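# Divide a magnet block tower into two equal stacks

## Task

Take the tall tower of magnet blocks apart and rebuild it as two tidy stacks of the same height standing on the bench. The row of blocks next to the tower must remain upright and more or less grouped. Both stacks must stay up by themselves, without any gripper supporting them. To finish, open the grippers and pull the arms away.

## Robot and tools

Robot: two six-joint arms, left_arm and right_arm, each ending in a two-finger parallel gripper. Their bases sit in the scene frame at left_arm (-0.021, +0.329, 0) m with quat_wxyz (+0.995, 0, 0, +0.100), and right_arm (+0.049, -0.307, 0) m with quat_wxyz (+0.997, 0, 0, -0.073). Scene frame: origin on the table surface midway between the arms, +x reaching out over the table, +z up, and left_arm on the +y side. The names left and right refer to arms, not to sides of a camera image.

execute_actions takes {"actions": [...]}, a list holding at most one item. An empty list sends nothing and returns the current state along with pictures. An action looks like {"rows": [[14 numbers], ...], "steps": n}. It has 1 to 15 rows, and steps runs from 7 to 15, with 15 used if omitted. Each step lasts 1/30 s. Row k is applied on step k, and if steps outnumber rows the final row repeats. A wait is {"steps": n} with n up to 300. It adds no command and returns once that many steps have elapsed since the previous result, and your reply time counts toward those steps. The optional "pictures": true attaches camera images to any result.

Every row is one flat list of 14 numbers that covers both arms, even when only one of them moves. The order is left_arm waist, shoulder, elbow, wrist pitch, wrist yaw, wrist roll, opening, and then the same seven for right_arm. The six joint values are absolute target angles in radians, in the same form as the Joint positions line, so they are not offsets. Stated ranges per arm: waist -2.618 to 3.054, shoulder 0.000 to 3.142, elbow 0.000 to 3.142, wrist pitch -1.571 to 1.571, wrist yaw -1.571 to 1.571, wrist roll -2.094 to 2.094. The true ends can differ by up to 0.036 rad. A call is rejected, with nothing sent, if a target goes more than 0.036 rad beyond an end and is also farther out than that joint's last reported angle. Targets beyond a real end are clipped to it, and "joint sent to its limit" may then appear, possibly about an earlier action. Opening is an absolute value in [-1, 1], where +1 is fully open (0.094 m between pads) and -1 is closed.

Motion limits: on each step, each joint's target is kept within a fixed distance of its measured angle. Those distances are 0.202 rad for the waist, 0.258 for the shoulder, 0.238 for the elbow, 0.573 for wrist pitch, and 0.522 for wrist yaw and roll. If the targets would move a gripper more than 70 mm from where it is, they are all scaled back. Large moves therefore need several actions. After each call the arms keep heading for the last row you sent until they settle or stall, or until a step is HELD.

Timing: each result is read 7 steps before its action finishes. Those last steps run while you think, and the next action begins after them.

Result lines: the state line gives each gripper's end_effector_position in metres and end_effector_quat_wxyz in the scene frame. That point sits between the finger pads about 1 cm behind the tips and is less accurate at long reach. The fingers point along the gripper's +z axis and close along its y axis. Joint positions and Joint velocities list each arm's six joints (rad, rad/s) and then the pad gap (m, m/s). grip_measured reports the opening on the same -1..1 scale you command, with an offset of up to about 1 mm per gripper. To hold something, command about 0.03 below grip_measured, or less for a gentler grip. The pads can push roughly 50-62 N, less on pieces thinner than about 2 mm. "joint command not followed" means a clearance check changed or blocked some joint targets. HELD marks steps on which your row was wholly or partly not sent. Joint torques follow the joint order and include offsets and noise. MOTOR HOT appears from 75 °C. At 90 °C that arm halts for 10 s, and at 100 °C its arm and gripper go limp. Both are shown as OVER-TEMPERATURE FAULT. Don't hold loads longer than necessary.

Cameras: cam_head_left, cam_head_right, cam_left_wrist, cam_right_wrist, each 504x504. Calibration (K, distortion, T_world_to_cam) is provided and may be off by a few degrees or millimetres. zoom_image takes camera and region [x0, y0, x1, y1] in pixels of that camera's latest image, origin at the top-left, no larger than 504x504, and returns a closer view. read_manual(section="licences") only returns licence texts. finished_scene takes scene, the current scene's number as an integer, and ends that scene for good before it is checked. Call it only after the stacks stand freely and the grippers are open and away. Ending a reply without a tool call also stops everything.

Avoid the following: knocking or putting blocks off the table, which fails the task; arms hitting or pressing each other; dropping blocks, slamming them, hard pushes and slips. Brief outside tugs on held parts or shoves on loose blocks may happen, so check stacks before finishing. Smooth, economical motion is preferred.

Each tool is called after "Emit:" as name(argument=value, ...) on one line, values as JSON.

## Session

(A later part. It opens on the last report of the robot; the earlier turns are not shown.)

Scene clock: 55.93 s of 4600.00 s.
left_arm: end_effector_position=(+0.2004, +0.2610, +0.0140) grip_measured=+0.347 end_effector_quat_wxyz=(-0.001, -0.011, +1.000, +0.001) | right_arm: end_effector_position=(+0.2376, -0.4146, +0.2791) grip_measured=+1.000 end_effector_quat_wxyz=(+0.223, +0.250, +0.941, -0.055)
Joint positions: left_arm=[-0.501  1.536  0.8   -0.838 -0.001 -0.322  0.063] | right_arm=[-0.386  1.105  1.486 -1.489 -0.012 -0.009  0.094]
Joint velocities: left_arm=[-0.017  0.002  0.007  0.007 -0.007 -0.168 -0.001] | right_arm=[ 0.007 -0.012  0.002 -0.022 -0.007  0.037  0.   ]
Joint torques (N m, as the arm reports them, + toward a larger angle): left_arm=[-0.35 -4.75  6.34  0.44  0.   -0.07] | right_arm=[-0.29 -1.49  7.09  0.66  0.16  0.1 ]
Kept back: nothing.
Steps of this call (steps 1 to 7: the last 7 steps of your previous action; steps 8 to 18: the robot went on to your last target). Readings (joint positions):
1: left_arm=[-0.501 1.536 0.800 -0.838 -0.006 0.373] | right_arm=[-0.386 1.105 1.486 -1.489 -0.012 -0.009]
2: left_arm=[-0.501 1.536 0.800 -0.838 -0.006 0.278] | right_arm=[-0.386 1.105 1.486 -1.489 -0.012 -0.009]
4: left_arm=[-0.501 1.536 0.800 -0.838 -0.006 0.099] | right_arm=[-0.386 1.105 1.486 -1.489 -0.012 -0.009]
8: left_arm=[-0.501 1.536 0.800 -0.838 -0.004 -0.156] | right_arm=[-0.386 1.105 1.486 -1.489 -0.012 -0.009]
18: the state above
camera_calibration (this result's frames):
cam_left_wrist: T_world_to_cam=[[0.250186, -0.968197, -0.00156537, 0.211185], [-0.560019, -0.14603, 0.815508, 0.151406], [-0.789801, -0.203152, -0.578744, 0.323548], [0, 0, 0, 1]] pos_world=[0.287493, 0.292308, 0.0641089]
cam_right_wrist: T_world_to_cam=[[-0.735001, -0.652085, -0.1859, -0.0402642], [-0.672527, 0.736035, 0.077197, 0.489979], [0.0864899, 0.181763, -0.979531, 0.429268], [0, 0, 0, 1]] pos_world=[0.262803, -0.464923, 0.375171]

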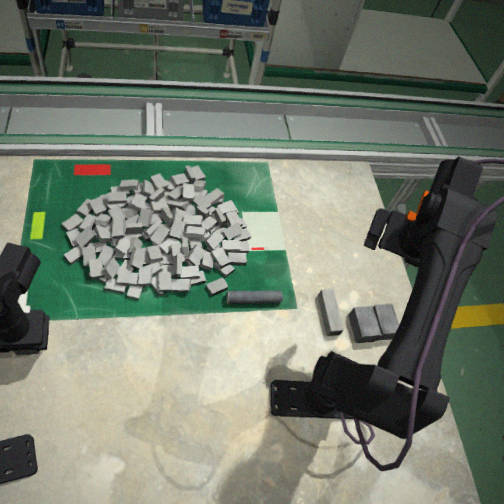

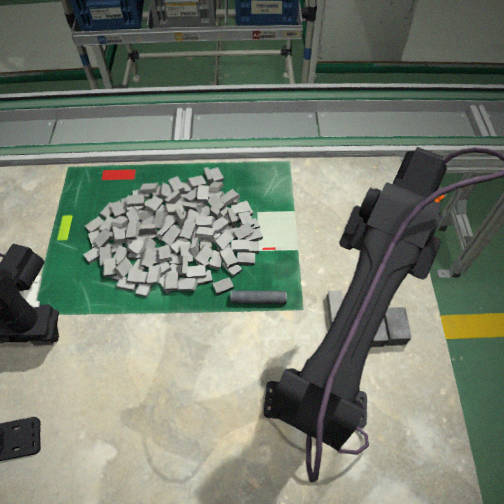

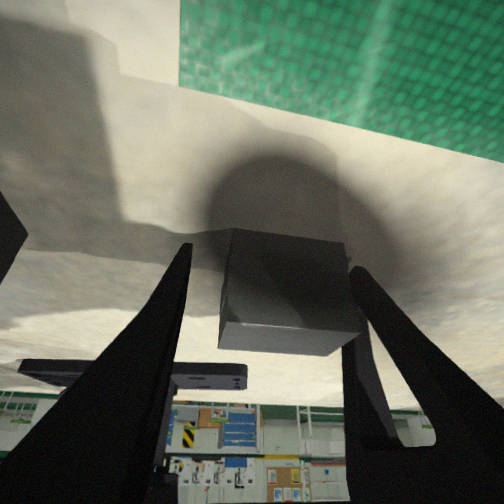

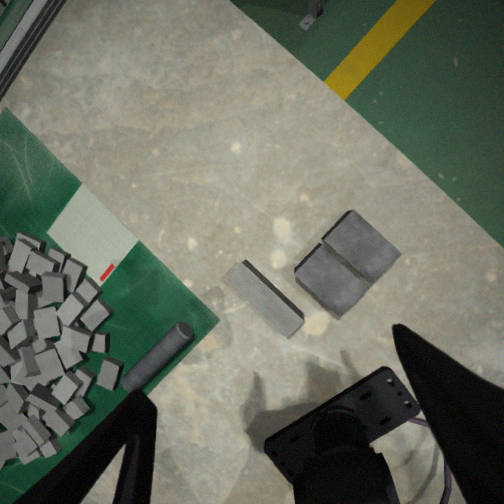

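Emit:
execute_actions(actions=[{"rows": [[-0.505,1.534,0.803,-0.836,0,-0.348,0.27,-0.39,1.11,1.5,-1.5,0,0,1],[-0.505,1.534,0.803,-0.836,0,-0.348,0.19,-0.39,1.11,1.5,-1.5,0,0,1],[-0.505,1.534,0.803,-0.836,0,-0.348,0.11,-0.39,1.11,1.5,-1.5,0,0,1],[-0.505,1.534,0.803,-0.836,0,-0.348,0.04,-0.39,1.11,1.5,-1.5,0,0,1],[-0.505,1.534,0.803,-0.836,0,-0.348,-0.01,-0.39,1.11,1.5,-1.5,0,0,1],[-0.505,1.534,0.803,-0.836,0,-0.348,-0.04,-0.39,1.11,1.5,-1.5,0,0,1],[-0.505,1.534,0.803,-0.836,0,-0.348,-0.06,-0.39,1.11,1.5,-1.5,0,0,1],[-0.505,1.534,0.803,-0.836,0,-0.348,-0.08,-0.39,1.11,1.5,-1.5,0,0,1],[-0.505,1.534,0.803,-0.836,0,-0.348,-0.095,-0.39,1.11,1.5,-1.5,0,0,1],[-0.505,1.534,0.803,-0.836,0,-0.348,-0.11,-0.39,1.11,1.5,-1.5,0,0,1],[-0.505,1.534,0.803,-0.836,0,-0.348,-0.12,-0.39,1.11,1.5,-1.5,0,0,1],[-0.505,1.534,0.803,-0.836,0,-0.348,-0.13,-0.39,1.11,1.5,-1.5,0,0,1],[-0.505,1.534,0.803,-0.836,0,-0.348,-0.14,-0.39,1.11,1.5,-1.5,0,0,1],[-0.505,1.534,0.803,-0.836,0,-0.348,-0.15,-0.39,1.11,1.5,-1.5,0,0,1],[-0.505,1.534,0.803,-0.836,0,-0.348,-0.16,-0.39,1.11,1.5,-1.5,0,0,1]], "steps": 15}])

Emit:
execute_actions(actions=[{"rows": [[-0.503,1.534,0.803,-0.836,0,-0.345,-0.16,-0.39,1.11,1.5,-1.5,0,0,1],[-0.501,1.534,0.803,-0.836,0,-0.342,-0.16,-0.39,1.11,1.5,-1.5,0,0,1],[-0.501,1.534,0.803,-0.836,0,-0.34,-0.16,-0.39,1.11,1.5,-1.5,0,0,1],[-0.501,1.534,0.803,-0.836,0,-0.34,-0.13,-0.39,1.11,1.5,-1.5,0,0,1],[-0.501,1.534,0.803,-0.836,0,-0.34,-0.1,-0.39,1.11,1.5,-1.5,0,0,1],[-0.501,1.534,0.803,-0.836,0,-0.34,-0.04,-0.39,1.11,1.5,-1.5,0,0,1],[-0.501,1.531,0.808,-0.839,0,-0.34,0.04,-0.39,1.11,1.5,-1.5,0,0,1],[-0.501,1.528,0.813,-0.842,0,-0.34,0.13,-0.39,1.11,1.5,-1.5,0,0,1],[-0.501,1.524,0.819,-0.846,0,-0.34,0.22,-0.39,1.11,1.5,-1.5,0,0,1],[-0.501,1.52,0.825,-0.85,0,-0.34,0.3,-0.39,1.11,1.5,-1.5,0,0,1]], "steps": 10}])

Emit:
execute_actions(actions=[{"rows": [[-0.501,1.518,0.827,-0.854,0,-0.34,0.3,-0.39,1.11,1.5,-1.5,0,0,1],[-0.501,1.513,0.834,-0.865,0,-0.34,0.3,-0.39,1.11,1.5,-1.5,0,0,1],[-0.501,1.506,0.845,-0.882,0,-0.34,0.3,-0.39,1.11,1.5,-1.5,0,0,1],[-0.501,1.497,0.857,-0.903,0,-0.34,0.3,-0.39,1.11,1.5,-1.5,0,0,1],[-0.501,1.486,0.872,-0.927,0,-0.34,0.3,-0.39,1.11,1.5,-1.5,0,0,1],[-0.501,1.475,0.888,-0.953,0,-0.34,0.3,-0.39,1.11,1.5,-1.5,0,0,1],[-0.501,1.464,0.903,-0.978,0,-0.34,0.3,-0.39,1.11,1.5,-1.5,0,0,1],[-0.501,1.453,0.918,-1.002,0,-0.34,0.3,-0.39,1.11,1.5,-1.5,0,0,1],[-0.501,1.444,0.93,-1.023,0,-0.34,0.3,-0.39,1.11,1.5,-1.5,0,0,1],[-0.501,1.437,0.941,-1.04,0,-0.34,0.3,-0.39,1.11,1.5,-1.5,0,0,1],[-0.497,1.432,0.948,-1.051,0,-0.336,0.3,-0.39,1.11,1.5,-1.5,0,0,1],[-0.484,1.43,0.95,-1.055,0,-0.323,0.3,-0.39,1.11,1.5,-1.5,0,0,1],[-0.464,1.43,0.95,-1.055,0,-0.303,0.3,-0.39,1.11,1.5,-1.5,0,0,1],[-0.437,1.43,0.95,-1.055,0,-0.277,0.3,-0.39,1.11,1.5,-1.5,0,0,1],[-0.406,1.43,0.95,-1.055,0,-0.246,0.3,-0.39,1.11,1.5,-1.5,0,0,1]], "steps": 15}])

Emit:
execute_actions(actions=[{"rows": [[-0.37,1.43,0.95,-1.055,0,-0.21,0.3,-0.39,1.11,1.5,-1.5,0,0,1],[-0.331,1.43,0.95,-1.055,0,-0.172,0.3,-0.39,1.11,1.5,-1.5,0,0,1],[-0.29,1.43,0.95,-1.055,0,-0.132,0.3,-0.39,1.11,1.5,-1.5,0,0,1],[-0.249,1.43,0.95,-1.055,0,-0.09,0.3,-0.39,1.11,1.5,-1.5,0,0,1],[-0.207,1.43,0.95,-1.055,0,-0.049,0.3,-0.39,1.11,1.5,-1.5,0,0,1],[-0.166,1.43,0.95,-1.055,0,-0.008,0.3,-0.39,1.11,1.5,-1.5,0,0,1],[-0.127,1.43,0.95,-1.055,0,0.03,0.3,-0.39,1.11,1.5,-1.5,0,0,1],[-0.091,1.43,0.95,-1.055,0,0.066,0.3,-0.39,1.11,1.5,-1.5,0,0,1],[-0.06,1.43,0.95,-1.055,0,0.097,0.3,-0.39,1.11,1.5,-1.5,0,0,1],[-0.033,1.43,0.95,-1.055,0,0.123,0.3,-0.39,1.11,1.5,-1.5,0,0,1],[-0.013,1.43,0.95,-1.055,0,0.143,0.3,-0.39,1.11,1.5,-1.5,0,0,1],[0.0,1.43,0.95,-1.055,0,0.156,0.3,-0.39,1.11,1.5,-1.5,0,0,1],[0.004,1.43,0.95,-1.055,0,0.16,0.3,-0.39,1.11,1.5,-1.5,0,0,1]], "steps": 13}])

Emit:
execute_actions(actions=[{"steps": 16}], pictures=true)

Scene clock: 59.93 s of 4600.00 s.
left_arm: end_effector_position=(+0.2002, +0.2602, +0.0140) grip_measured=-0.069 end_effector_quat_wxyz=(-0.002, -0.021, +1.000, -0.001) | right_arm: end_effector_position=(+0.2376, -0.4146, +0.2791) grip_measured=+1.000 end_effector_quat_wxyz=(+0.223, +0.250, +0.941, -0.055)
Joint positions: left_arm=[-0.501  1.536  0.8   -0.838  0.004 -0.342  0.044] | right_arm=[-0.386  1.105  1.486 -1.489 -0.012 -0.009  0.094]
Joint velocities: left_arm=[-0.022  0.002  0.017  0.007  0.007 -0.051 -0.018] | right_arm=[-0.027 -0.012 -0.002  0.007  0.066 -0.066  0.   ]
Joint torques (N m, as the arm reports them, + toward a larger angle): left_arm=[-0.27 -4.74  6.27  0.45 -0.06 -0.05] | right_arm=[-0.34 -1.54  7.07  0.67  0.14  0.11]
Steps of this call (steps 1 to 30: the robot went on to your last target; steps 31 to 90: nothing new was sent; then 0.73 s passed at rest; steps 91 to 98: the first 8 steps of this action). Readings (joint positions):
91: left_arm=[-0.501 1.536 0.800 -0.838 0.000 -0.342] | right_arm=[-0.386 1.105 1.486 -1.489 -0.012 -0.009]
92: left_arm=[-0.501 1.536 0.800 -0.838 0.000 -0.342] | right_arm=[-0.386 1.105 1.486 -1.489 -0.012 -0.009]
94: left_arm=[-0.501 1.536 0.800 -0.838 0.000 -0.342] | right_arm=[-0.386 1.105 1.486 -1.489 -0.012 -0.009]
98: the state above

Scene clock: 60.27 s of 4600.00 s.
left_arm: end_effector_position=(+0.2000, +0.2598, +0.0140) grip_measured=-0.132 end_effector_quat_wxyz=(-0.002, -0.021, +1.000, -0.002) | right_arm: end_effector_position=(+0.2376, -0.4146, +0.2791) grip_measured=+1.000 end_effector_quat_wxyz=(+0.223, +0.250, +0.941, -0.055)
Joint positions: left_arm=[-0.501  1.536  0.8   -0.838  0.006 -0.342  0.041] | right_arm=[-0.386  1.105  1.486 -1.489 -0.012 -0.009  0.094]
Joint velocities: left_arm=[-0.002  0.007  0.007 -0.037 -0.007  0.022  0.001] | right_arm=[-0.007  0.002 -0.007  0.007 -0.022 -0.081  0.   ]
Joint torques (N m, as the arm reports them, + toward a larger angle): left_arm=[ 0.04 -4.67  6.3   0.43 -0.05  0.03] | right_arm=[-0.3  -1.52  7.08  0.66  0.15  0.1 ]
Steps of this call (steps 1 to 7: the last 7 steps of your previous action; steps 8 to 10: the first 3 steps of this action). Readings (joint positions):
8: left_arm=[-0.501 1.536 0.800 -0.838 0.006 -0.342] | right_arm=[-0.386 1.105 1.486 -1.489 -0.012 -0.009]
9: left_arm=[-0.501 1.536 0.800 -0.838 0.006 -0.342] | right_arm=[-0.386 1.105 1.486 -1.489 -0.012 -0.009]
10: the state above

Scene clock: 60.77 s of 4600.00 s.
left_arm: end_effector_position=(+0.2024, +0.2591, +0.0343) grip_measured=+0.297 end_effector_quat_wxyz=(+0.000, -0.021, +1.000, -0.003) | right_arm: end_effector_position=(+0.2376, -0.4146, +0.2791) grip_measured=+1.000 end_effector_quat_wxyz=(+0.223, +0.250, +0.941, -0.055)
Joint positions: left_arm=[-0.501  1.502  0.857 -0.923  0.006 -0.342  0.061] | right_arm=[-0.386  1.105  1.486 -1.489 -0.012 -0.009  0.094]
Joint velocities: left_arm=[-0.002 -0.359  0.471 -0.491 -0.007 -0.037 -0.   ] | right_arm=[-0.007 -0.002  0.002 -0.081  0.007 -0.022  0.   ]
Joint torques (N m, as the arm reports them, + toward a larger angle): left_arm=[ 0.04 -6.56  9.08  0.43 -0.06  0.04] | right_arm=[-0.27 -1.55  7.09  0.65  0.16  0.11]
Steps of this call (steps 1 to 7: the last 7 steps of your previous action; steps 8 to 15: the first 8 steps of this action). Readings (joint positions):
8: left_arm=[-0.501 1.536 0.800 -0.839 0.006 -0.342] | right_arm=[-0.386 1.105 1.486 -1.489 -0.012 -0.009]
9: left_arm=[-0.501 1.536 0.800 -0.841 0.006 -0.342] | right_arm=[-0.386 1.105 1.486 -1.489 -0.012 -0.009]
11: left_arm=[-0.501 1.535 0.807 -0.858 0.006 -0.342] | right_arm=[-0.386 1.105 1.486 -1.489 -0.012 -0.009]
15: the state above

Scene clock: 61.20 s of 4600.00 s.
left_arm: end_effector_position=(+0.2138, +0.3186, +0.0638) grip_measured=+0.297 end_effector_quat_wxyz=(+0.012, -0.056, +0.998, -0.006) | right_arm: end_effector_position=(+0.2376, -0.4146, +0.2791) grip_measured=+1.000 end_effector_quat_wxyz=(+0.223, +0.250, +0.941, -0.055)
Joint positions: left_arm=[-0.24   1.443  0.929 -1.032  0.009 -0.152  0.061] | right_arm=[-0.386  1.105  1.486 -1.489 -0.012 -0.009  0.094]
Joint velocities: left_arm=[ 1.199  0.002  0.002 -0.125 -0.051  0.872 -0.001] | right_arm=[-0.007 -0.007 -0.012 -0.007 -0.051  0.051  0.   ]
Joint torques (N m, as the arm reports them, + toward a larger angle): left_arm=[ 0.08 -5.23  8.45  0.31 -0.06  0.06] | right_arm=[-0.33 -1.52  7.05  0.67  0.14  0.1 ]
Steps of this call (steps 1 to 7: the last 7 steps of your previous action; steps 8 to 13: the first 6 steps of this action). Readings (joint positions):
8: left_arm=[-0.437 1.443 0.929 -1.012 0.010 -0.292] | right_arm=[-0.386 1.105 1.486 -1.489 -0.012 -0.009]
9: left_arm=[-0.404 1.443 0.929 -1.019 0.011 -0.270] | right_arm=[-0.386 1.105 1.486 -1.489 -0.012 -0.009]
11: left_arm=[-0.325 1.443 0.929 -1.027 0.010 -0.216] | right_arm=[-0.386 1.105 1.486 -1.489 -0.012 -0.009]
13: the state above

Scene clock: 61.73 s of 4600.00 s.
left_arm: end_effector_position=(+0.2056, +0.3756, +0.0638) grip_measured=+0.297 end_effector_quat_wxyz=(+0.005, -0.029, +1.000, +0.001) | right_arm: end_effector_position=(+0.2376, -0.4146, +0.2791) grip_measured=+1.000 end_effector_quat_wxyz=(+0.223, +0.250, +0.941, -0.055)
Joint positions: left_arm=[ 0.     1.443  0.929 -1.047 -0.     0.141  0.061] | right_arm=[-0.386  1.105  1.486 -1.489 -0.012 -0.009  0.094]
Joint velocities: left_arm=[ 0.002  0.002  0.002  0.022  0.007  0.139 -0.   ] | right_arm=[-0.017  0.002 -0.002 -0.066 -0.066 -0.051  0.   ]
Joint torques (N m, as the arm reports them, + toward a larger angle): left_arm=[ 0.21 -5.18  8.48  0.37  0.01  0.07] | right_arm=[-0.3  -1.46  7.06  0.67  0.13  0.09]
Kept back: nothing.
Steps of this call (steps 1 to 7: the last 7 steps of your previous action; steps 8 to 16: the robot went on to your last target). Readings (joint positions):
1: left_arm=[-0.198 1.443 0.929 -1.033 0.008 -0.118] | right_arm=[-0.386 1.105 1.486 -1.489 -0.012 -0.009]
2: left_arm=[-0.157 1.443 0.929 -1.034 0.007 -0.084] | right_arm=[-0.386 1.105 1.486 -1.489 -0.012 -0.009]
4: left_arm=[-0.085 1.443 0.929 -1.037 0.005 -0.018] | right_arm=[-0.386 1.105 1.486 -1.489 -0.012 -0.009]
8: left_arm=[-0.005 1.443 0.929 -1.042 -0.000 0.080] | right_arm=[-0.386 1.105 1.486 -1.489 -0.012 -0.009]
16: the state above
camera_calibration (this result's frames):
cam_left_wrist: T_world_to_cam=[[0.28619, -0.958172, 0.00150935, 0.309528], [-0.564197, -0.167243, 0.808524, 0.139658], [-0.774453, -0.232243, -0.588461, 0.38812], [0, 0, 0, 1]] pos_world=[0.290791, 0.410076, 0.115009]
cam_right_wrist: T_world_to_cam=[[-0.735001, -0.652085, -0.1859, -0.0402642], [-0.672527, 0.736035, 0.077197, 0.489979], [0.0864899, 0.181763, -0.979531, 0.429268], [0, 0, 0, 1]] pos_world=[0.262803, -0.464923, 0.375171]

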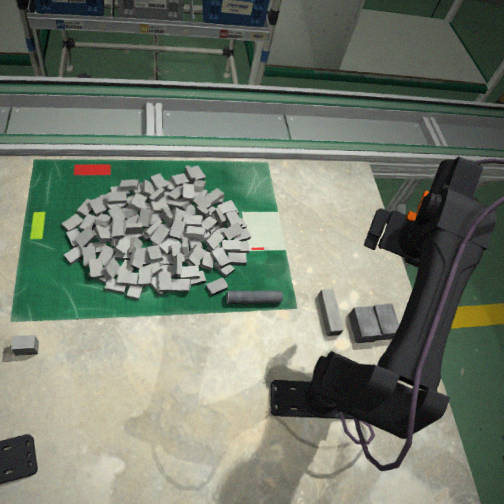

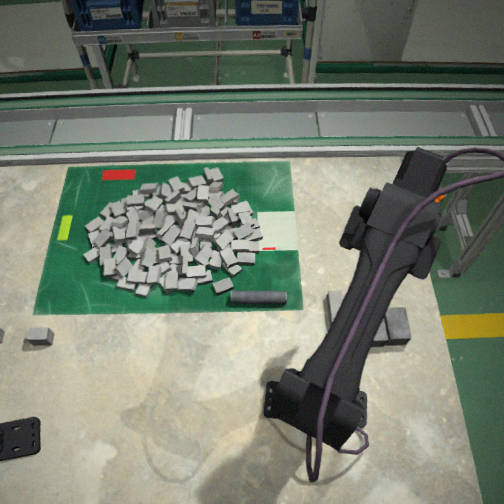

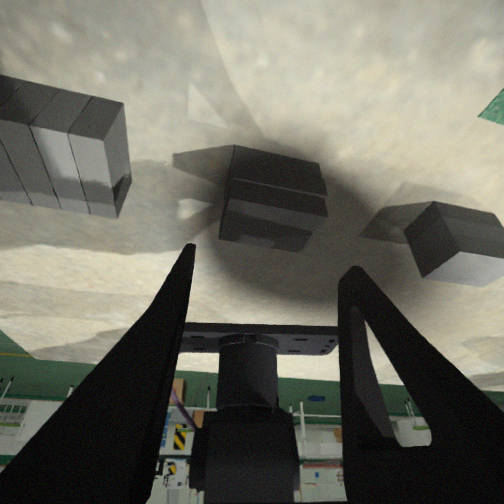

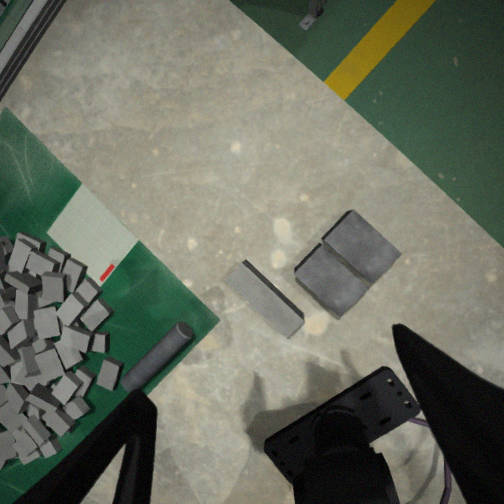

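Emit:
zoom_image(camera="cam_left_wrist", region=[190, 120, 360, 290])

Emit:
zoom_image(camera="cam_left_wrist", region=[384, 180, 504, 300])

Region (190, 120, 360, 290) of cam_left_wrist's 504x504 image, scaled by 2.965, with more detail than that image has.

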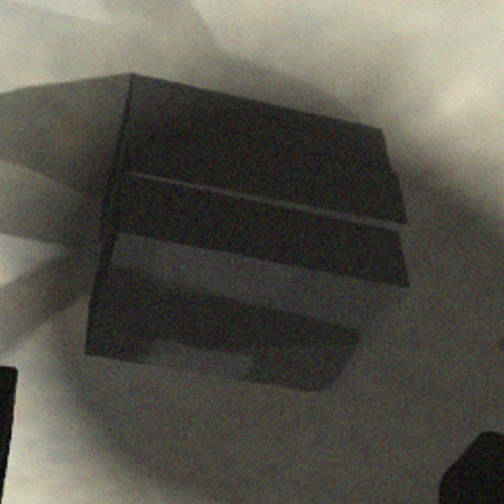

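Region (384, 180, 504, 300) of cam_left_wrist's 504x504 image, scaled by 4.200, with more detail than that image has.

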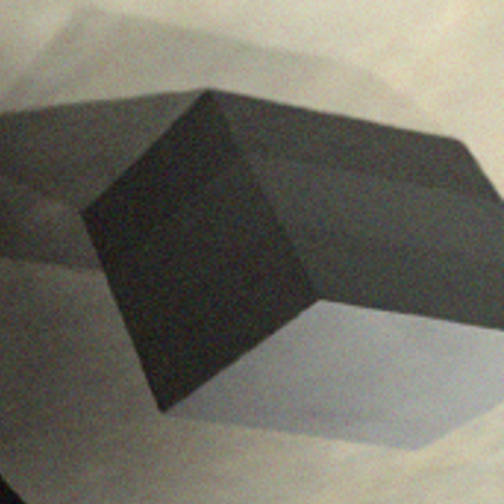

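Emit:
execute_actions(actions=[{"rows": [[0.004,1.437,0.938,-1.047,0,0.162,0.3,-0.39,1.11,1.5,-1.5,0,0,1],[0.004,1.444,0.923,-1.03,0,0.164,0.3,-0.39,1.11,1.5,-1.5,0,0,1],[0.004,1.447,0.919,-1.018,0,0.165,0.3,-0.39,1.11,1.5,-1.5,0,0,1],[0.004,1.452,0.912,-1.004,0,0.165,0.3,-0.39,1.11,1.5,-1.5,0,0,1],[0.004,1.459,0.902,-0.986,0,0.165,0.3,-0.39,1.11,1.5,-1.5,0,0,1],[0.004,1.466,0.892,-0.967,0,0.165,0.3,-0.39,1.11,1.5,-1.5,0,0,1],[0.004,1.474,0.88,-0.947,0,0.165,0.3,-0.39,1.11,1.5,-1.5,0,0,1],[0.004,1.483,0.867,-0.926,0,0.165,0.3,-0.39,1.11,1.5,-1.5,0,0,1],[0.004,1.492,0.854,-0.906,0,0.165,0.3,-0.39,1.11,1.5,-1.5,0,0,1],[0.004,1.501,0.841,-0.887,0,0.165,0.3,-0.39,1.11,1.5,-1.5,0,0,1],[0.004,1.509,0.829,-0.869,0,0.165,0.3,-0.39,1.11,1.5,-1.5,0,0,1],[0.004,1.516,0.819,-0.855,0,0.165,0.3,-0.39,1.11,1.5,-1.5,0,0,1],[0.004,1.523,0.809,-0.843,0,0.165,0.28,-0.39,1.11,1.5,-1.5,0,0,1],[0.004,1.528,0.802,-0.836,0,0.165,0.24,-0.39,1.11,1.5,-1.5,0,0,1],[0.004,1.53,0.799,-0.833,0,0.165,0.2,-0.39,1.11,1.5,-1.5,0,0,1]], "steps": 15}])

Emit:
execute_actions(actions=[{"rows": [[0.004,1.531,0.798,-0.83,0,0.165,0.16,-0.39,1.11,1.5,-1.5,0,0,1],[0.004,1.531,0.798,-0.83,0,0.165,0.12,-0.39,1.11,1.5,-1.5,0,0,1],[0.004,1.531,0.798,-0.83,0,0.165,0.08,-0.39,1.11,1.5,-1.5,0,0,1],[0.004,1.531,0.798,-0.83,0,0.165,0.04,-0.39,1.11,1.5,-1.5,0,0,1],[0.004,1.531,0.798,-0.83,0,0.165,0.01,-0.39,1.11,1.5,-1.5,0,0,1],[0.004,1.531,0.798,-0.83,0,0.165,-0.02,-0.39,1.11,1.5,-1.5,0,0,1],[0.004,1.531,0.798,-0.83,0,0.165,-0.045,-0.39,1.11,1.5,-1.5,0,0,1],[0.004,1.531,0.798,-0.83,0,0.165,-0.065,-0.39,1.11,1.5,-1.5,0,0,1],[0.004,1.529,0.802,-0.83,0,0.165,-0.085,-0.39,1.11,1.5,-1.5,0,0,1],[0.004,1.528,0.805,-0.83,0,0.165,-0.1,-0.39,1.11,1.5,-1.5,0,0,1],[0.004,1.528,0.805,-0.83,0,0.165,-0.115,-0.39,1.11,1.5,-1.5,0,0,1],[0.004,1.528,0.805,-0.83,0,0.165,-0.128,-0.39,1.11,1.5,-1.5,0,0,1],[0.004,1.528,0.805,-0.83,0,0.165,-0.14,-0.39,1.11,1.5,-1.5,0,0,1],[0.004,1.528,0.805,-0.83,0,0.165,-0.15,-0.39,1.11,1.5,-1.5,0,0,1],[0.004,1.528,0.805,-0.83,0,0.165,-0.158,-0.39,1.11,1.5,-1.5,0,0,1]], "steps": 15}])

Emit:
execute_actions(actions=[{"rows": [[0.004,1.528,0.805,-0.83,0,0.165,-0.158,-0.39,1.11,1.5,-1.5,0,0,1],[0.004,1.528,0.805,-0.83,0,0.165,-0.158,-0.39,1.11,1.5,-1.5,0,0,1],[0.004,1.528,0.805,-0.83,0,0.165,-0.135,-0.39,1.11,1.5,-1.5,0,0,1],[0.004,1.528,0.805,-0.83,0,0.165,-0.1,-0.39,1.11,1.5,-1.5,0,0,1],[0.004,1.528,0.805,-0.83,0,0.165,-0.04,-0.39,1.11,1.5,-1.5,0,0,1],[0.004,1.528,0.805,-0.83,0,0.175,0.05,-0.39,1.11,1.5,-1.5,0,0,1],[0.004,1.528,0.805,-0.83,0,0.205,0.15,-0.39,1.11,1.5,-1.5,0,0,1],[0.004,1.528,0.805,-0.83,0,0.252,0.25,-0.39,1.11,1.5,-1.5,0,0,1],[0.004,1.528,0.805,-0.83,0,0.315,0.33,-0.39,1.11,1.5,-1.5,0,0,1]], "steps": 9}])

Emit:
execute_actions(actions=[{"rows": [[0.004,1.528,0.805,-0.83,0,0.39,0.35,-0.39,1.11,1.5,-1.5,0,0,1],[0.004,1.528,0.805,-0.83,0,0.477,0.35,-0.39,1.11,1.5,-1.5,0,0,1],[0.004,1.528,0.805,-0.83,0,0.573,0.35,-0.39,1.11,1.5,-1.5,0,0,1],[0.004,1.528,0.805,-0.83,0,0.676,0.35,-0.39,1.11,1.5,-1.5,0,0,1],[0.004,1.528,0.805,-0.83,0,0.784,0.35,-0.39,1.11,1.5,-1.5,0,0,1],[0.004,1.528,0.805,-0.83,0,0.895,0.35,-0.39,1.11,1.5,-1.5,0,0,1],[0.004,1.528,0.805,-0.83,0,1.007,0.35,-0.39,1.11,1.5,-1.5,0,0,1],[0.004,1.528,0.805,-0.83,0,1.118,0.35,-0.39,1.11,1.5,-1.5,0,0,1],[0.004,1.528,0.805,-0.83,0,1.226,0.35,-0.39,1.11,1.5,-1.5,0,0,1],[0.004,1.528,0.805,-0.83,0,1.335,0.35,-0.39,1.11,1.5,-1.5,0,0,1],[0.004,1.528,0.805,-0.83,0,1.44,0.35,-0.39,1.11,1.5,-1.5,0,0,1],[0.004,1.528,0.805,-0.83,0,1.54,0.35,-0.39,1.11,1.5,-1.5,0,0,1],[0.004,1.528,0.805,-0.83,0,1.63,0.35,-0.39,1.11,1.5,-1.5,0,0,1],[0.004,1.528,0.805,-0.83,0,1.7,0.35,-0.39,1.11,1.5,-1.5,0,0,1],[0.004,1.528,0.805,-0.83,0,1.737,0.35,-0.39,1.11,1.5,-1.5,0,0,1]], "steps": 15}])

Emit:
execute_actions(actions=[{"rows": [[0.004,1.528,0.805,-0.83,0,1.737,0.35,-0.39,1.11,1.5,-1.5,0,0,1],[0.004,1.528,0.805,-0.83,0,1.737,0.3,-0.39,1.11,1.5,-1.5,0,0,1],[0.004,1.528,0.805,-0.83,0,1.737,0.24,-0.39,1.11,1.5,-1.5,0,0,1],[0.004,1.528,0.805,-0.83,0,1.737,0.18,-0.39,1.11,1.5,-1.5,0,0,1],[0.004,1.528,0.805,-0.83,0,1.737,0.12,-0.39,1.11,1.5,-1.5,0,0,1],[0.004,1.528,0.805,-0.83,0,1.737,0.06,-0.39,1.11,1.5,-1.5,0,0,1],[0.004,1.528,0.805,-0.83,0,1.737,0,-0.39,1.11,1.5,-1.5,0,0,1],[0.004,1.528,0.805,-0.83,0,1.737,-0.06,-0.39,1.11,1.5,-1.5,0,0,1],[0.004,1.528,0.805,-0.83,0,1.737,-0.12,-0.39,1.11,1.5,-1.5,0,0,1],[0.004,1.528,0.805,-0.83,0,1.737,-0.17,-0.39,1.11,1.5,-1.5,0,0,1],[0.004,1.528,0.805,-0.83,0,1.737,-0.2,-0.39,1.11,1.5,-1.5,0,0,1]], "steps": 11}])

Emit:
execute_actions(actions=[{"steps": 10}], pictures=true)

Scene clock: 65.73 s of 4600.00 s.
left_arm: end_effector_position=(+0.2079, +0.3761, +0.0547) grip_measured=+0.297 end_effector_quat_wxyz=(+0.008, -0.021, +1.000, +0.002) | right_arm: end_effector_position=(+0.2376, -0.4146, +0.2791) grip_measured=+1.000 end_effector_quat_wxyz=(+0.223, +0.250, +0.941, -0.055)
Joint positions: left_arm=[ 0.     1.457  0.903 -1.    -0.     0.157  0.061] | right_arm=[-0.386  1.105  1.486 -1.489 -0.012 -0.009  0.094]
Joint velocities: left_arm=[-0.002  0.232 -0.33   0.447 -0.007  0.022  0.   ] | right_arm=[-0.012  0.012 -0.007  0.037  0.007 -0.007  0.   ]
Joint torques (N m, as the arm reports them, + toward a larger angle): left_arm=[ 0.27 -3.29  4.94  0.57  0.    0.05] | right_arm=[-0.3  -1.52  7.06  0.68  0.15  0.09]
Steps of this call (steps 1 to 30: the robot went on to your last target; steps 31 to 90: nothing new was sent; then 0.73 s passed at rest; steps 91 to 98: the first 8 steps of this action). Readings (joint positions):
91: left_arm=[0.000 1.443 0.929 -1.047 -0.000 0.154] | right_arm=[-0.386 1.105 1.486 -1.489 -0.012 -0.009]
92: left_arm=[0.000 1.443 0.929 -1.047 -0.000 0.154] | right_arm=[-0.386 1.105 1.486 -1.489 -0.012 -0.009]
94: left_arm=[0.000 1.443 0.929 -1.045 -0.000 0.156] | right_arm=[-0.386 1.105 1.486 -1.489 -0.012 -0.009]
98: the state above

Scene clock: 66.23 s of 4600.00 s.
left_arm: end_effector_position=(+0.2012, +0.3747, +0.0155) grip_measured=-0.054 end_effector_quat_wxyz=(-0.010, -0.021, +1.000, -0.002) | right_arm: end_effector_position=(+0.2376, -0.4146, +0.2791) grip_measured=+1.000 end_effector_quat_wxyz=(+0.223, +0.250, +0.941, -0.055)
Joint positions: left_arm=[ 0.     1.532  0.803 -0.862 -0.     0.159  0.044] | right_arm=[-0.386  1.105  1.486 -1.489 -0.012 -0.009  0.094]
Joint velocities: left_arm=[-0.027  0.002  0.022  0.037 -0.081  0.007 -0.017] | right_arm=[-0.007  0.007 -0.007  0.037 -0.022  0.037  0.   ]
Joint torques (N m, as the arm reports them, + toward a larger angle): left_arm=[ 0.32 -4.66  5.55  0.62  0.02  0.09] | right_arm=[-0.33 -1.52  7.04  0.68  0.16  0.11]
Steps of this call (steps 1 to 7: the last 7 steps of your previous action; steps 8 to 15: the first 8 steps of this action). Readings (joint positions):
8: left_arm=[0.000 1.529 0.808 -0.894 -0.000 0.159] | right_arm=[-0.386 1.105 1.486 -1.489 -0.012 -0.009]
9: left_arm=[0.000 1.531 0.804 -0.889 -0.000 0.159] | right_arm=[-0.386 1.105 1.486 -1.489 -0.012 -0.009]
11: left_arm=[0.000 1.532 0.803 -0.879 -0.000 0.159] | right_arm=[-0.386 1.105 1.486 -1.489 -0.012 -0.009]
15: the state above

Scene clock: 66.53 s of 4600.00 s.
left_arm: end_effector_position=(+0.2022, +0.3750, +0.0155) grip_measured=-0.132 end_effector_quat_wxyz=(-0.008, -0.021, +1.000, -0.001) | right_arm: end_effector_position=(+0.2376, -0.4146, +0.2791) grip_measured=+1.000 end_effector_quat_wxyz=(+0.223, +0.250, +0.941, -0.055)
Joint positions: left_arm=[ 0.     1.532  0.803 -0.857 -0.001  0.159  0.041] | right_arm=[-0.386  1.105  1.486 -1.489 -0.012 -0.009  0.094]
Joint velocities: left_arm=[-0.017 -0.002  0.002 -0.037  0.051 -0.066  0.   ] | right_arm=[ 0.002  0.007  0.002 -0.022 -0.066 -0.066  0.   ]
Joint torques (N m, as the arm reports them, + toward a larger angle): left_arm=[ 0.35 -4.83  6.2   0.7   0.02  0.09] | right_arm=[-0.25 -1.51  7.05  0.66  0.16  0.1 ]
Steps of this call (steps 1 to 7: the last 7 steps of your previous action; steps 8 to 9: the first 2 steps of this action). Readings (joint positions):
8: left_arm=[0.000 1.532 0.803 -0.857 -0.001 0.159] | right_arm=[-0.386 1.105 1.486 -1.489 -0.012 -0.009]
9: the state above

Scene clock: 67.03 s of 4600.00 s.
left_arm: end_effector_position=(+0.2037, +0.3753, +0.0155) grip_measured=+0.347 end_effector_quat_wxyz=(-0.005, +0.262, +0.965, -0.002) | right_arm: end_effector_position=(+0.2376, -0.4146, +0.2791) grip_measured=+1.000 end_effector_quat_wxyz=(+0.223, +0.250, +0.941, -0.055)
Joint positions: left_arm=[ 0.     1.532  0.803 -0.851 -0.001  0.73   0.063] | right_arm=[-0.386  1.105  1.486 -1.489 -0.012 -0.009  0.094]
Joint velocities: left_arm=[ 0.007  0.007  0.002 -0.022  0.022  2.571  0.   ] | right_arm=[ 0.002 -0.007  0.007  0.022 -0.022  0.007  0.   ]
Joint torques (N m, as the arm reports them, + toward a larger angle): left_arm=[ 0.45 -4.79  6.26  0.6   0.01  0.01] | right_arm=[-0.26 -1.49  7.08  0.66  0.16  0.1 ]
Steps of this call (steps 1 to 7: the last 7 steps of your previous action; steps 8 to 15: the first 8 steps of this action). Readings (joint positions):
8: left_arm=[0.000 1.532 0.803 -0.854 -0.001 0.238] | right_arm=[-0.386 1.105 1.486 -1.489 -0.012 -0.009]
9: left_arm=[0.000 1.532 0.803 -0.854 -0.001 0.282] | right_arm=[-0.386 1.105 1.486 -1.489 -0.012 -0.009]
11: left_arm=[0.000 1.532 0.803 -0.853 -0.001 0.399] | right_arm=[-0.386 1.105 1.486 -1.489 -0.012 -0.009]
15: the state above

Scene clock: 67.40 s of 4600.00 s.
left_arm: end_effector_position=(+0.2048, +0.3760, +0.0154) grip_measured=+0.208 end_effector_quat_wxyz=(-0.003, +0.642, +0.767, -0.001) | right_arm: end_effector_position=(+0.2376, -0.4146, +0.2791) grip_measured=+1.000 end_effector_quat_wxyz=(+0.223, +0.250, +0.941, -0.055)
Joint positions: left_arm=[ 0.     1.532  0.803 -0.847 -0.003  1.595  0.057] | right_arm=[-0.386  1.105  1.486 -1.489 -0.012 -0.009  0.094]
Joint velocities: left_arm=[-0.002  0.012 -0.007  0.066 -0.022  0.916 -0.051] | right_arm=[-0.012  0.007  0.002  0.081  0.022 -0.007  0.   ]
Joint torques (N m, as the arm reports them, + toward a larger angle): left_arm=[ 0.41 -4.84  6.23  0.57  0.06  0.05] | right_arm=[-0.31 -1.48  7.03  0.68  0.15  0.1 ]
Steps of this call (steps 1 to 7: the last 7 steps of your previous action; steps 8 to 11: the first 4 steps of this action). Readings (joint positions):
8: left_arm=[0.000 1.532 0.803 -0.848 -0.002 1.464] | right_arm=[-0.386 1.105 1.486 -1.489 -0.012 -0.009]
9: left_arm=[0.000 1.532 0.803 -0.847 -0.003 1.517] | right_arm=[-0.386 1.105 1.486 -1.489 -0.012 -0.009]
11: the state above

Scene clock: 67.73 s of 4600.00 s.
left_arm: end_effector_position=(+0.2058, +0.3765, +0.0154) grip_measured=-0.197 end_effector_quat_wxyz=(-0.002, +0.688, +0.726, +0.001) | right_arm: end_effector_position=(+0.2376, -0.4146, +0.2791) grip_measured=+1.000 end_effector_quat_wxyz=(+0.223, +0.250, +0.941, -0.055)
Joint positions: left_arm=[ 0.     1.532  0.803 -0.842 -0.005  1.717  0.038] | right_arm=[-0.386  1.105  1.486 -1.489 -0.012 -0.009  0.094]
Joint velocities: left_arm=[-0.017 -0.012 -0.007 -0.022 -0.007  0.066 -0.002] | right_arm=[ 0.007 -0.012  0.002 -0.022 -0.007  0.081  0.   ]
Joint torques (N m, as the arm reports them, + toward a larger angle): left_arm=[ 0.32 -4.93  6.28  0.54  0.06  0.09] | right_arm=[-0.3  -1.53  7.05  0.68  0.16  0.11]
Kept back: nothing.
Steps of this call (steps 1 to 7: the last 7 steps of your previous action; steps 8 to 10: the robot went on to your last target). Readings (joint positions):
1: left_arm=[0.000 1.532 0.803 -0.846 -0.004 1.622] | right_arm=[-0.386 1.105 1.486 -1.489 -0.012 -0.009]
2: left_arm=[0.000 1.532 0.803 -0.846 -0.004 1.644] | right_arm=[-0.386 1.105 1.486 -1.489 -0.012 -0.009]
4: left_arm=[0.000 1.532 0.803 -0.844 -0.004 1.676] | right_arm=[-0.386 1.105 1.486 -1.489 -0.012 -0.009]
8: left_arm=[0.000 1.532 0.803 -0.843 -0.005 1.708] | right_arm=[-0.386 1.105 1.486 -1.489 -0.012 -0.009]
10: the state above
camera_calibration (this result's frames):
cam_left_wrist: T_world_to_cam=[[-0.959394, -0.282066, 0.00111422, 0.31223], [-0.161615, 0.552934, 0.817401, -0.175114], [-0.231177, 0.78403, -0.576067, -0.134562], [0, 0, 0, 1]] pos_world=[0.240143, 0.290397, 0.0652733]
cam_right_wrist: T_world_to_cam=[[-0.735001, -0.652085, -0.1859, -0.0402642], [-0.672527, 0.736035, 0.077197, 0.489979], [0.0864899, 0.181763, -0.979531, 0.429268], [0, 0, 0, 1]] pos_world=[0.262803, -0.464923, 0.375171]

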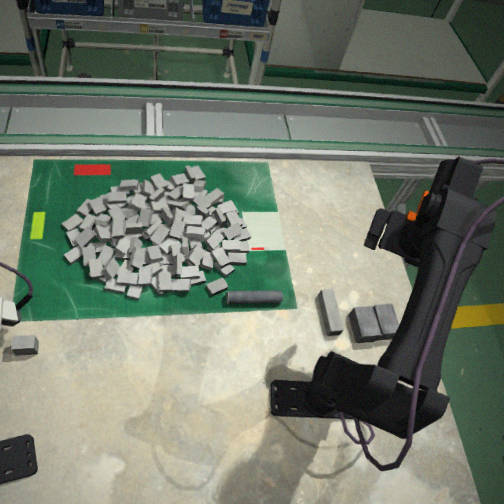

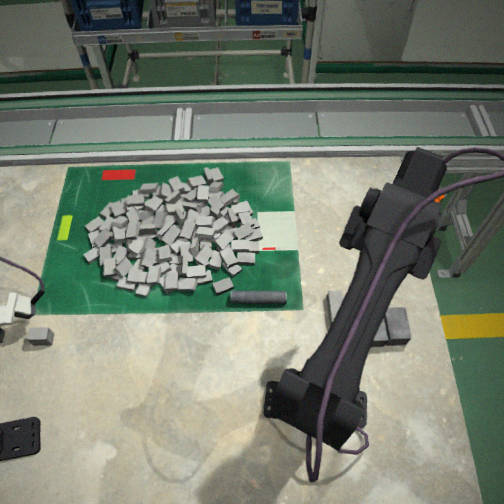

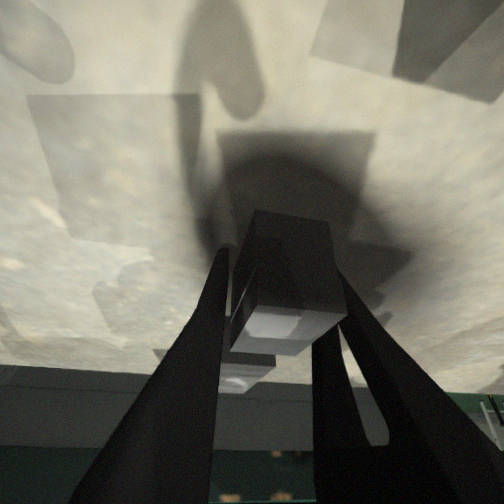

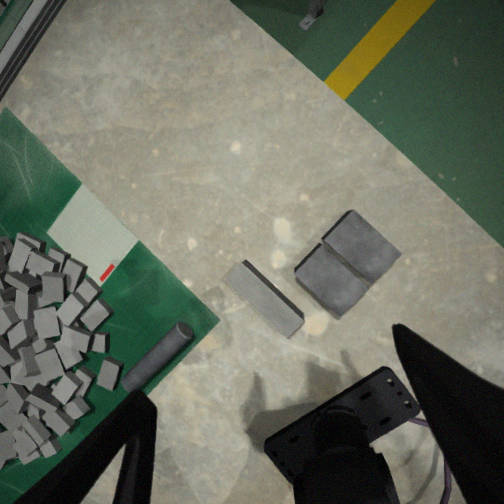

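Emit:
execute_actions(actions=[{"rows": [[0.002,1.528,0.805,-0.835,0,1.737,-0.26,-0.39,1.11,1.5,-1.5,0,0,1],[0.002,1.528,0.805,-0.84,0,1.737,-0.31,-0.39,1.11,1.5,-1.5,0,0,1],[0.002,1.528,0.805,-0.84,0,1.735,-0.35,-0.39,1.11,1.5,-1.5,0,0,1],[0.002,1.528,0.805,-0.84,0,1.733,-0.38,-0.39,1.11,1.5,-1.5,0,0,1],[0.002,1.528,0.805,-0.84,0,1.731,-0.4,-0.39,1.11,1.5,-1.5,0,0,1],[0.002,1.528,0.805,-0.84,0,1.731,-0.42,-0.39,1.11,1.5,-1.5,0,0,1],[0.002,1.528,0.805,-0.84,0,1.731,-0.435,-0.39,1.11,1.5,-1.5,0,0,1],[0.002,1.528,0.805,-0.84,0,1.731,-0.45,-0.39,1.11,1.5,-1.5,0,0,1],[0.002,1.528,0.805,-0.84,0,1.731,-0.46,-0.39,1.11,1.5,-1.5,0,0,1],[0.002,1.528,0.805,-0.84,0,1.731,-0.47,-0.39,1.11,1.5,-1.5,0,0,1],[0.002,1.528,0.805,-0.84,0,1.731,-0.478,-0.39,1.11,1.5,-1.5,0,0,1]], "steps": 11}])

Emit:
execute_actions(actions=[{"rows": [[0.002,1.528,0.805,-0.84,0,1.731,-0.478,-0.39,1.11,1.5,-1.5,0,0,1],[0.002,1.528,0.805,-0.84,0,1.731,-0.478,-0.39,1.11,1.5,-1.5,0,0,1],[0.002,1.528,0.805,-0.84,0,1.731,-0.455,-0.39,1.11,1.5,-1.5,0,0,1],[0.002,1.528,0.805,-0.84,0,1.731,-0.42,-0.39,1.11,1.5,-1.5,0,0,1],[0.002,1.528,0.805,-0.84,0,1.731,-0.35,-0.39,1.11,1.5,-1.5,0,0,1],[0.002,1.526,0.81,-0.842,0,1.731,-0.25,-0.39,1.11,1.5,-1.5,0,0,1],[0.002,1.522,0.818,-0.848,0,1.731,-0.13,-0.39,1.11,1.5,-1.5,0,0,1],[0.002,1.515,0.83,-0.86,0,1.731,0,-0.39,1.11,1.5,-1.5,0,0,1],[0.002,1.506,0.843,-0.882,0,1.731,0.13,-0.39,1.11,1.5,-1.5,0,0,1]], "steps": 9}])

Emit:
execute_actions(actions=[{"rows": [[0.002,1.495,0.858,-0.908,0,1.731,0.26,-0.39,1.11,1.5,-1.5,0,0,1],[0.002,1.483,0.876,-0.938,0,1.731,0.38,-0.39,1.11,1.5,-1.5,0,0,1],[0.002,1.47,0.896,-0.972,0,1.731,0.46,-0.39,1.11,1.5,-1.5,0,0,1],[0.002,1.457,0.918,-1.008,0,1.731,0.5,-0.39,1.11,1.5,-1.5,0,0,1],[0.002,1.444,0.943,-1.05,0,1.731,0.5,-0.39,1.11,1.5,-1.5,0,0,1],[0.002,1.433,0.972,-1.09,0,1.731,0.5,-0.39,1.11,1.5,-1.5,0,0,1],[0.002,1.422,1.004,-1.132,0,1.731,0.5,-0.39,1.11,1.5,-1.5,0,0,1],[0.002,1.412,1.038,-1.175,0,1.731,0.5,-0.39,1.11,1.5,-1.5,0,0,1],[0.002,1.402,1.074,-1.218,0,1.731,0.5,-0.39,1.11,1.5,-1.5,0,0,1],[0.002,1.392,1.11,-1.258,0,1.731,0.5,-0.39,1.11,1.5,-1.5,0,0,1],[0.002,1.378,1.147,-1.292,0,1.731,0.5,-0.39,1.11,1.5,-1.5,0,0,1],[0.002,1.362,1.184,-1.322,0,1.731,0.5,-0.39,1.11,1.5,-1.5,0,0,1]], "steps": 12}])

Emit:
execute_actions(actions=[{"rows": [[0.002,1.345,1.221,-1.348,0,1.731,0.5,-0.39,1.11,1.5,-1.5,0,0,1],[0.002,1.328,1.257,-1.371,0,1.731,0.5,-0.39,1.11,1.5,-1.5,0,0,1],[0.002,1.311,1.291,-1.391,0,1.731,0.5,-0.39,1.11,1.5,-1.5,0,0,1],[0.002,1.295,1.322,-1.408,0,1.731,0.5,-0.39,1.11,1.5,-1.5,0,0,1],[0.002,1.281,1.349,-1.422,0,1.731,0.5,-0.39,1.11,1.5,-1.5,0,0,1],[0.002,1.269,1.372,-1.433,0,1.731,0.5,-0.39,1.11,1.5,-1.5,0,0,1],[0.002,1.259,1.391,-1.441,0,1.731,0.5,-0.39,1.11,1.5,-1.5,0,0,1],[0.002,1.251,1.405,-1.446,0,1.731,0.5,-0.39,1.11,1.5,-1.5,0,0,1],[0.002,1.246,1.414,-1.449,0,1.731,0.5,-0.39,1.11,1.5,-1.5,0,0,1],[0.002,1.243,1.419,-1.45,0,1.731,0.5,-0.39,1.11,1.5,-1.5,0,0,1],[0.002,1.242,1.42,-1.45,0,1.731,0.5,-0.39,1.11,1.5,-1.5,0,0,1]], "steps": 11}])

Emit:
execute_actions(actions=[{"steps": 14}], pictures=true)

Scene clock: 70.60 s of 4600.00 s.
left_arm: end_effector_position=(+0.2061, +0.3767, +0.0154) grip_measured=-0.364 end_effector_quat_wxyz=(-0.002, +0.693, +0.721, +0.002) | right_arm: end_effector_position=(+0.2376, -0.4146, +0.2791) grip_measured=+1.000 end_effector_quat_wxyz=(+0.223, +0.250, +0.941, -0.055)
Joint positions: left_arm=[ 0.     1.532  0.803 -0.841 -0.006  1.731  0.03 ] | right_arm=[-0.386  1.105  1.486 -1.489 -0.012 -0.009  0.094]
Joint velocities: left_arm=[-0.012  0.007 -0.007 -0.051  0.007  0.007 -0.028] | right_arm=[ 0.002 -0.007 -0.017 -0.007 -0.081 -0.022  0.   ]
Joint torques (N m, as the arm reports them, + toward a larger angle): left_arm=[ 0.25 -4.83  6.2   0.45  0.1   0.05] | right_arm=[-0.34 -1.51  7.07  0.68  0.15  0.1 ]
Steps of this call (steps 1 to 30: the robot went on to your last target; steps 31 to 82: nothing new was sent; steps 83 to 86: the first 4 steps of this action). Readings (joint positions):
83: left_arm=[0.000 1.532 0.803 -0.841 -0.006 1.731] | right_arm=[-0.386 1.105 1.486 -1.489 -0.012 -0.009]
84: left_arm=[0.000 1.532 0.803 -0.841 -0.006 1.731] | right_arm=[-0.386 1.105 1.486 -1.489 -0.012 -0.009]
86: the state above

Scene clock: 70.90 s of 4600.00 s.
left_arm: end_effector_position=(+0.2060, +0.3766, +0.0154) grip_measured=-0.453 end_effector_quat_wxyz=(-0.002, +0.693, +0.721, +0.002) | right_arm: end_effector_position=(+0.2376, -0.4146, +0.2791) grip_measured=+1.000 end_effector_quat_wxyz=(+0.223, +0.250, +0.941, -0.055)
Joint positions: left_arm=[ 0.     1.532  0.803 -0.841 -0.006  1.731  0.026] | right_arm=[-0.386  1.105  1.486 -1.489 -0.012 -0.009  0.094]
Joint velocities: left_arm=[-0.012 -0.012 -0.002  0.007 -0.081  0.037 -0.001] | right_arm=[-0.007 -0.007  0.022  0.022 -0.051 -0.007  0.   ]
Joint torques (N m, as the arm reports them, + toward a larger angle): left_arm=[ 0.29 -4.86  6.3   0.44  0.07  0.  ] | right_arm=[-0.31 -1.48  7.08  0.66  0.15  0.12]
Steps of this call (steps 1 to 7: the last 7 steps of your previous action; steps 8 to 9: the first 2 steps of this action). Readings (joint positions):
8: left_arm=[0.000 1.532 0.803 -0.841 -0.006 1.731] | right_arm=[-0.386 1.105 1.486 -1.489 -0.012 -0.009]
9: the state above

Scene clock: 71.30 s of 4600.00 s.
left_arm: end_effector_position=(+0.2098, +0.3776, +0.0380) grip_measured=+0.492 end_effector_quat_wxyz=(+0.000, +0.693, +0.721, +0.006) | right_arm: end_effector_position=(+0.2376, -0.4146, +0.2791) grip_measured=+1.000 end_effector_quat_wxyz=(+0.223, +0.250, +0.941, -0.055)
Joint positions: left_arm=[ 0.     1.497  0.869 -0.933 -0.006  1.731  0.07 ] | right_arm=[-0.386  1.105  1.486 -1.489 -0.012 -0.009  0.094]
Joint velocities: left_arm=[-0.012 -0.388  0.632 -0.828 -0.037  0.007  0.011] | right_arm=[ 0.002  0.002  0.007  0.051  0.022 -0.022  0.   ]
Joint torques (N m, as the arm reports them, + toward a larger angle): left_arm=[ 0.17 -6.79  9.51  0.43  0.07  0.02] | right_arm=[-0.32 -1.52  7.01  0.66  0.15  0.11]
Steps of this call (steps 1 to 7: the last 7 steps of your previous action; steps 8 to 12: the first 5 steps of this action). Readings (joint positions):
8: left_arm=[0.000 1.531 0.809 -0.854 -0.006 1.731] | right_arm=[-0.386 1.105 1.486 -1.489 -0.012 -0.009]
9: left_arm=[0.000 1.527 0.818 -0.868 -0.006 1.731] | right_arm=[-0.386 1.105 1.486 -1.489 -0.012 -0.009]
11: left_arm=[0.000 1.509 0.848 -0.908 -0.006 1.731] | right_arm=[-0.386 1.105 1.486 -1.489 -0.012 -0.009]
12: the state above

Scene clock: 71.67 s of 4600.00 s.
left_arm: end_effector_position=(+0.2319, +0.3821, +0.1653) grip_measured=+0.497 end_effector_quat_wxyz=(+0.051, +0.690, +0.718, +0.080) | right_arm: end_effector_position=(+0.2376, -0.4146, +0.2791) grip_measured=+1.000 end_effector_quat_wxyz=(+0.223, +0.250, +0.941, -0.055)
Joint positions: left_arm=[ 0.     1.349  1.241 -1.273 -0.007  1.731  0.07 ] | right_arm=[-0.386  1.105  1.486 -1.489 -0.012 -0.009  0.094]
Joint velocities: left_arm=[-0.007 -0.515  0.999 -0.725 -0.007  0.007  0.   ] | right_arm=[ 0.017  0.007  0.007  0.007  0.037 -0.022  0.   ]
Joint torques (N m, as the arm reports them, + toward a larger angle): left_arm=[ 0.16 -5.53  8.91  0.54  0.09 -0.01] | right_arm=[-0.32 -1.5   7.1   0.67  0.14  0.11]
Steps of this call (steps 1 to 7: the last 7 steps of your previous action; steps 8 to 11: the first 4 steps of this action). Readings (joint positions):
8: left_arm=[0.000 1.398 1.134 -1.189 -0.007 1.731] | right_arm=[-0.386 1.105 1.486 -1.489 -0.012 -0.009]
9: left_arm=[0.000 1.383 1.170 -1.219 -0.007 1.731] | right_arm=[-0.386 1.105 1.486 -1.489 -0.012 -0.009]
11: the state above

Scene clock: 72.13 s of 4600.00 s.
left_arm: end_effector_position=(+0.2153, +0.3787, +0.2288) grip_measured=+0.497 end_effector_quat_wxyz=(+0.083, +0.685, +0.713, +0.125) | right_arm: end_effector_position=(+0.2376, -0.4146, +0.2791) grip_measured=+1.000 end_effector_quat_wxyz=(+0.223, +0.250, +0.941, -0.055)
Joint positions: left_arm=[ 0.     1.245  1.401 -1.426 -0.007  1.731  0.07 ] | right_arm=[-0.386  1.105  1.486 -1.489 -0.012 -0.009  0.094]
Joint velocities: left_arm=[-0.007 -0.002 -0.022 -0.066  0.037  0.051 -0.   ] | right_arm=[-0.002 -0.002  0.002 -0.037 -0.037 -0.022  0.   ]
Joint torques (N m, as the arm reports them, + toward a larger angle): left_arm=[ 0.22 -2.8   8.45  0.92  0.09  0.01] | right_arm=[-0.33 -1.51  7.05  0.66  0.15  0.11]
Kept back: nothing.
Steps of this call (steps 1 to 7: the last 7 steps of your previous action; steps 8 to 14: the robot went on to your last target). Readings (joint positions):
1: left_arm=[0.000 1.331 1.274 -1.296 -0.007 1.731] | right_arm=[-0.386 1.105 1.486 -1.489 -0.012 -0.009]
2: left_arm=[0.000 1.313 1.305 -1.317 -0.007 1.731] | right_arm=[-0.386 1.105 1.486 -1.489 -0.012 -0.009]
4: left_arm=[0.000 1.281 1.356 -1.351 -0.007 1.731] | right_arm=[-0.386 1.105 1.486 -1.489 -0.012 -0.009]
8: left_arm=[0.000 1.246 1.400 -1.396 -0.007 1.731] | right_arm=[-0.386 1.105 1.486 -1.489 -0.012 -0.009]
14: the state above
camera_calibration (this result's frames):
cam_left_wrist: T_world_to_cam=[[-0.91953, -0.259236, -0.2954, 0.372312], [-0.38983, 0.506038, 0.769388, -0.27129], [-0.0499697, 0.822632, -0.566375, -0.0670578], [0, 0, 0, 1]] pos_world=[0.233244, 0.288963, 0.280728]
cam_right_wrist: T_world_to_cam=[[-0.735001, -0.652085, -0.1859, -0.0402642], [-0.672527, 0.736035, 0.077197, 0.489979], [0.0864899, 0.181763, -0.979531, 0.429268], [0, 0, 0, 1]] pos_world=[0.262803, -0.464923, 0.375171]

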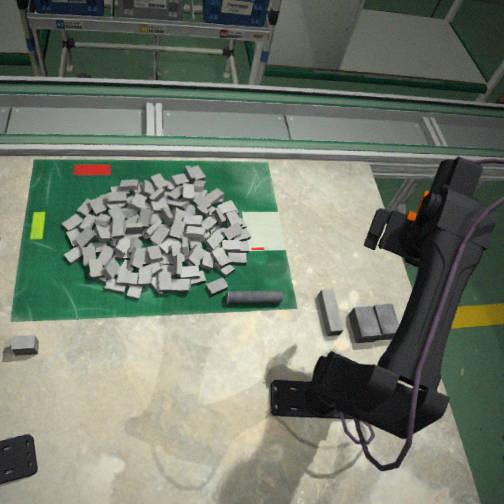

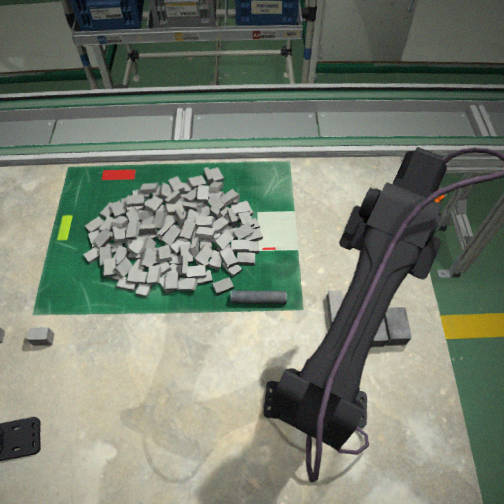

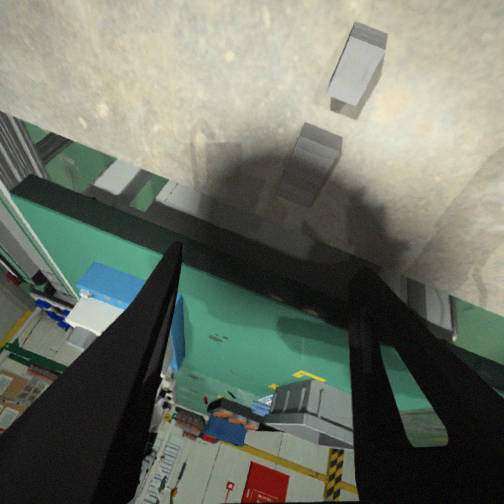

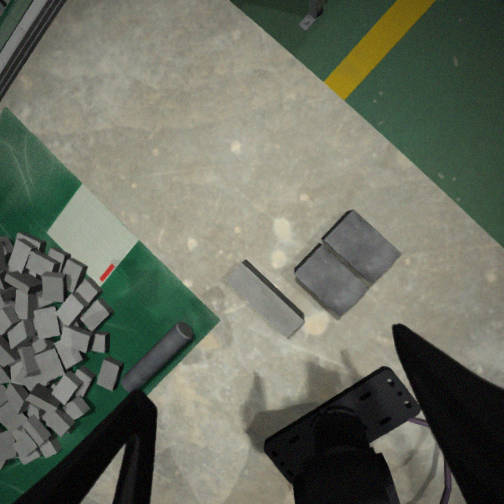

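Emit:
zoom_image(camera="cam_left_wrist", region=[240, 10, 440, 210])

Emit:
zoom_image(camera="cam_head_right", region=[0, 305, 70, 375])

Region (240, 10, 440, 210) of cam_left_wrist's 504x504 image, scaled by 2.520, with more detail than that image has.

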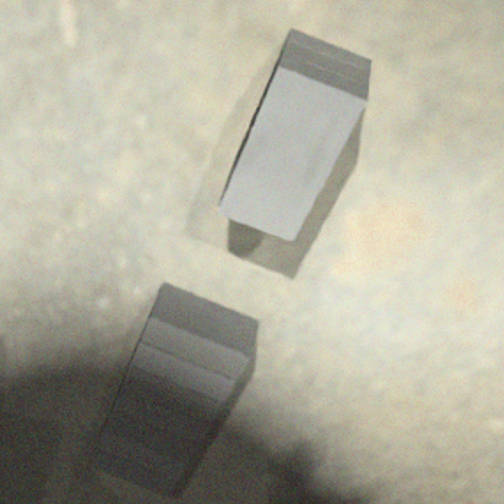

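Region (0, 305, 70, 375) of cam_head_right's 504x504 image, scaled by 7.200, with more detail than that image has.

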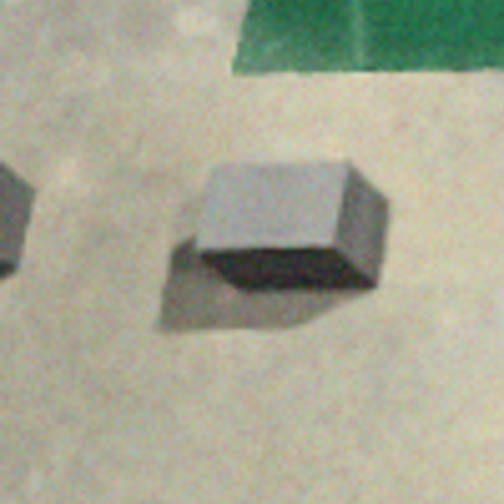

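Emit:
finished_scene(scene=1)

The scene is finished: the task was done.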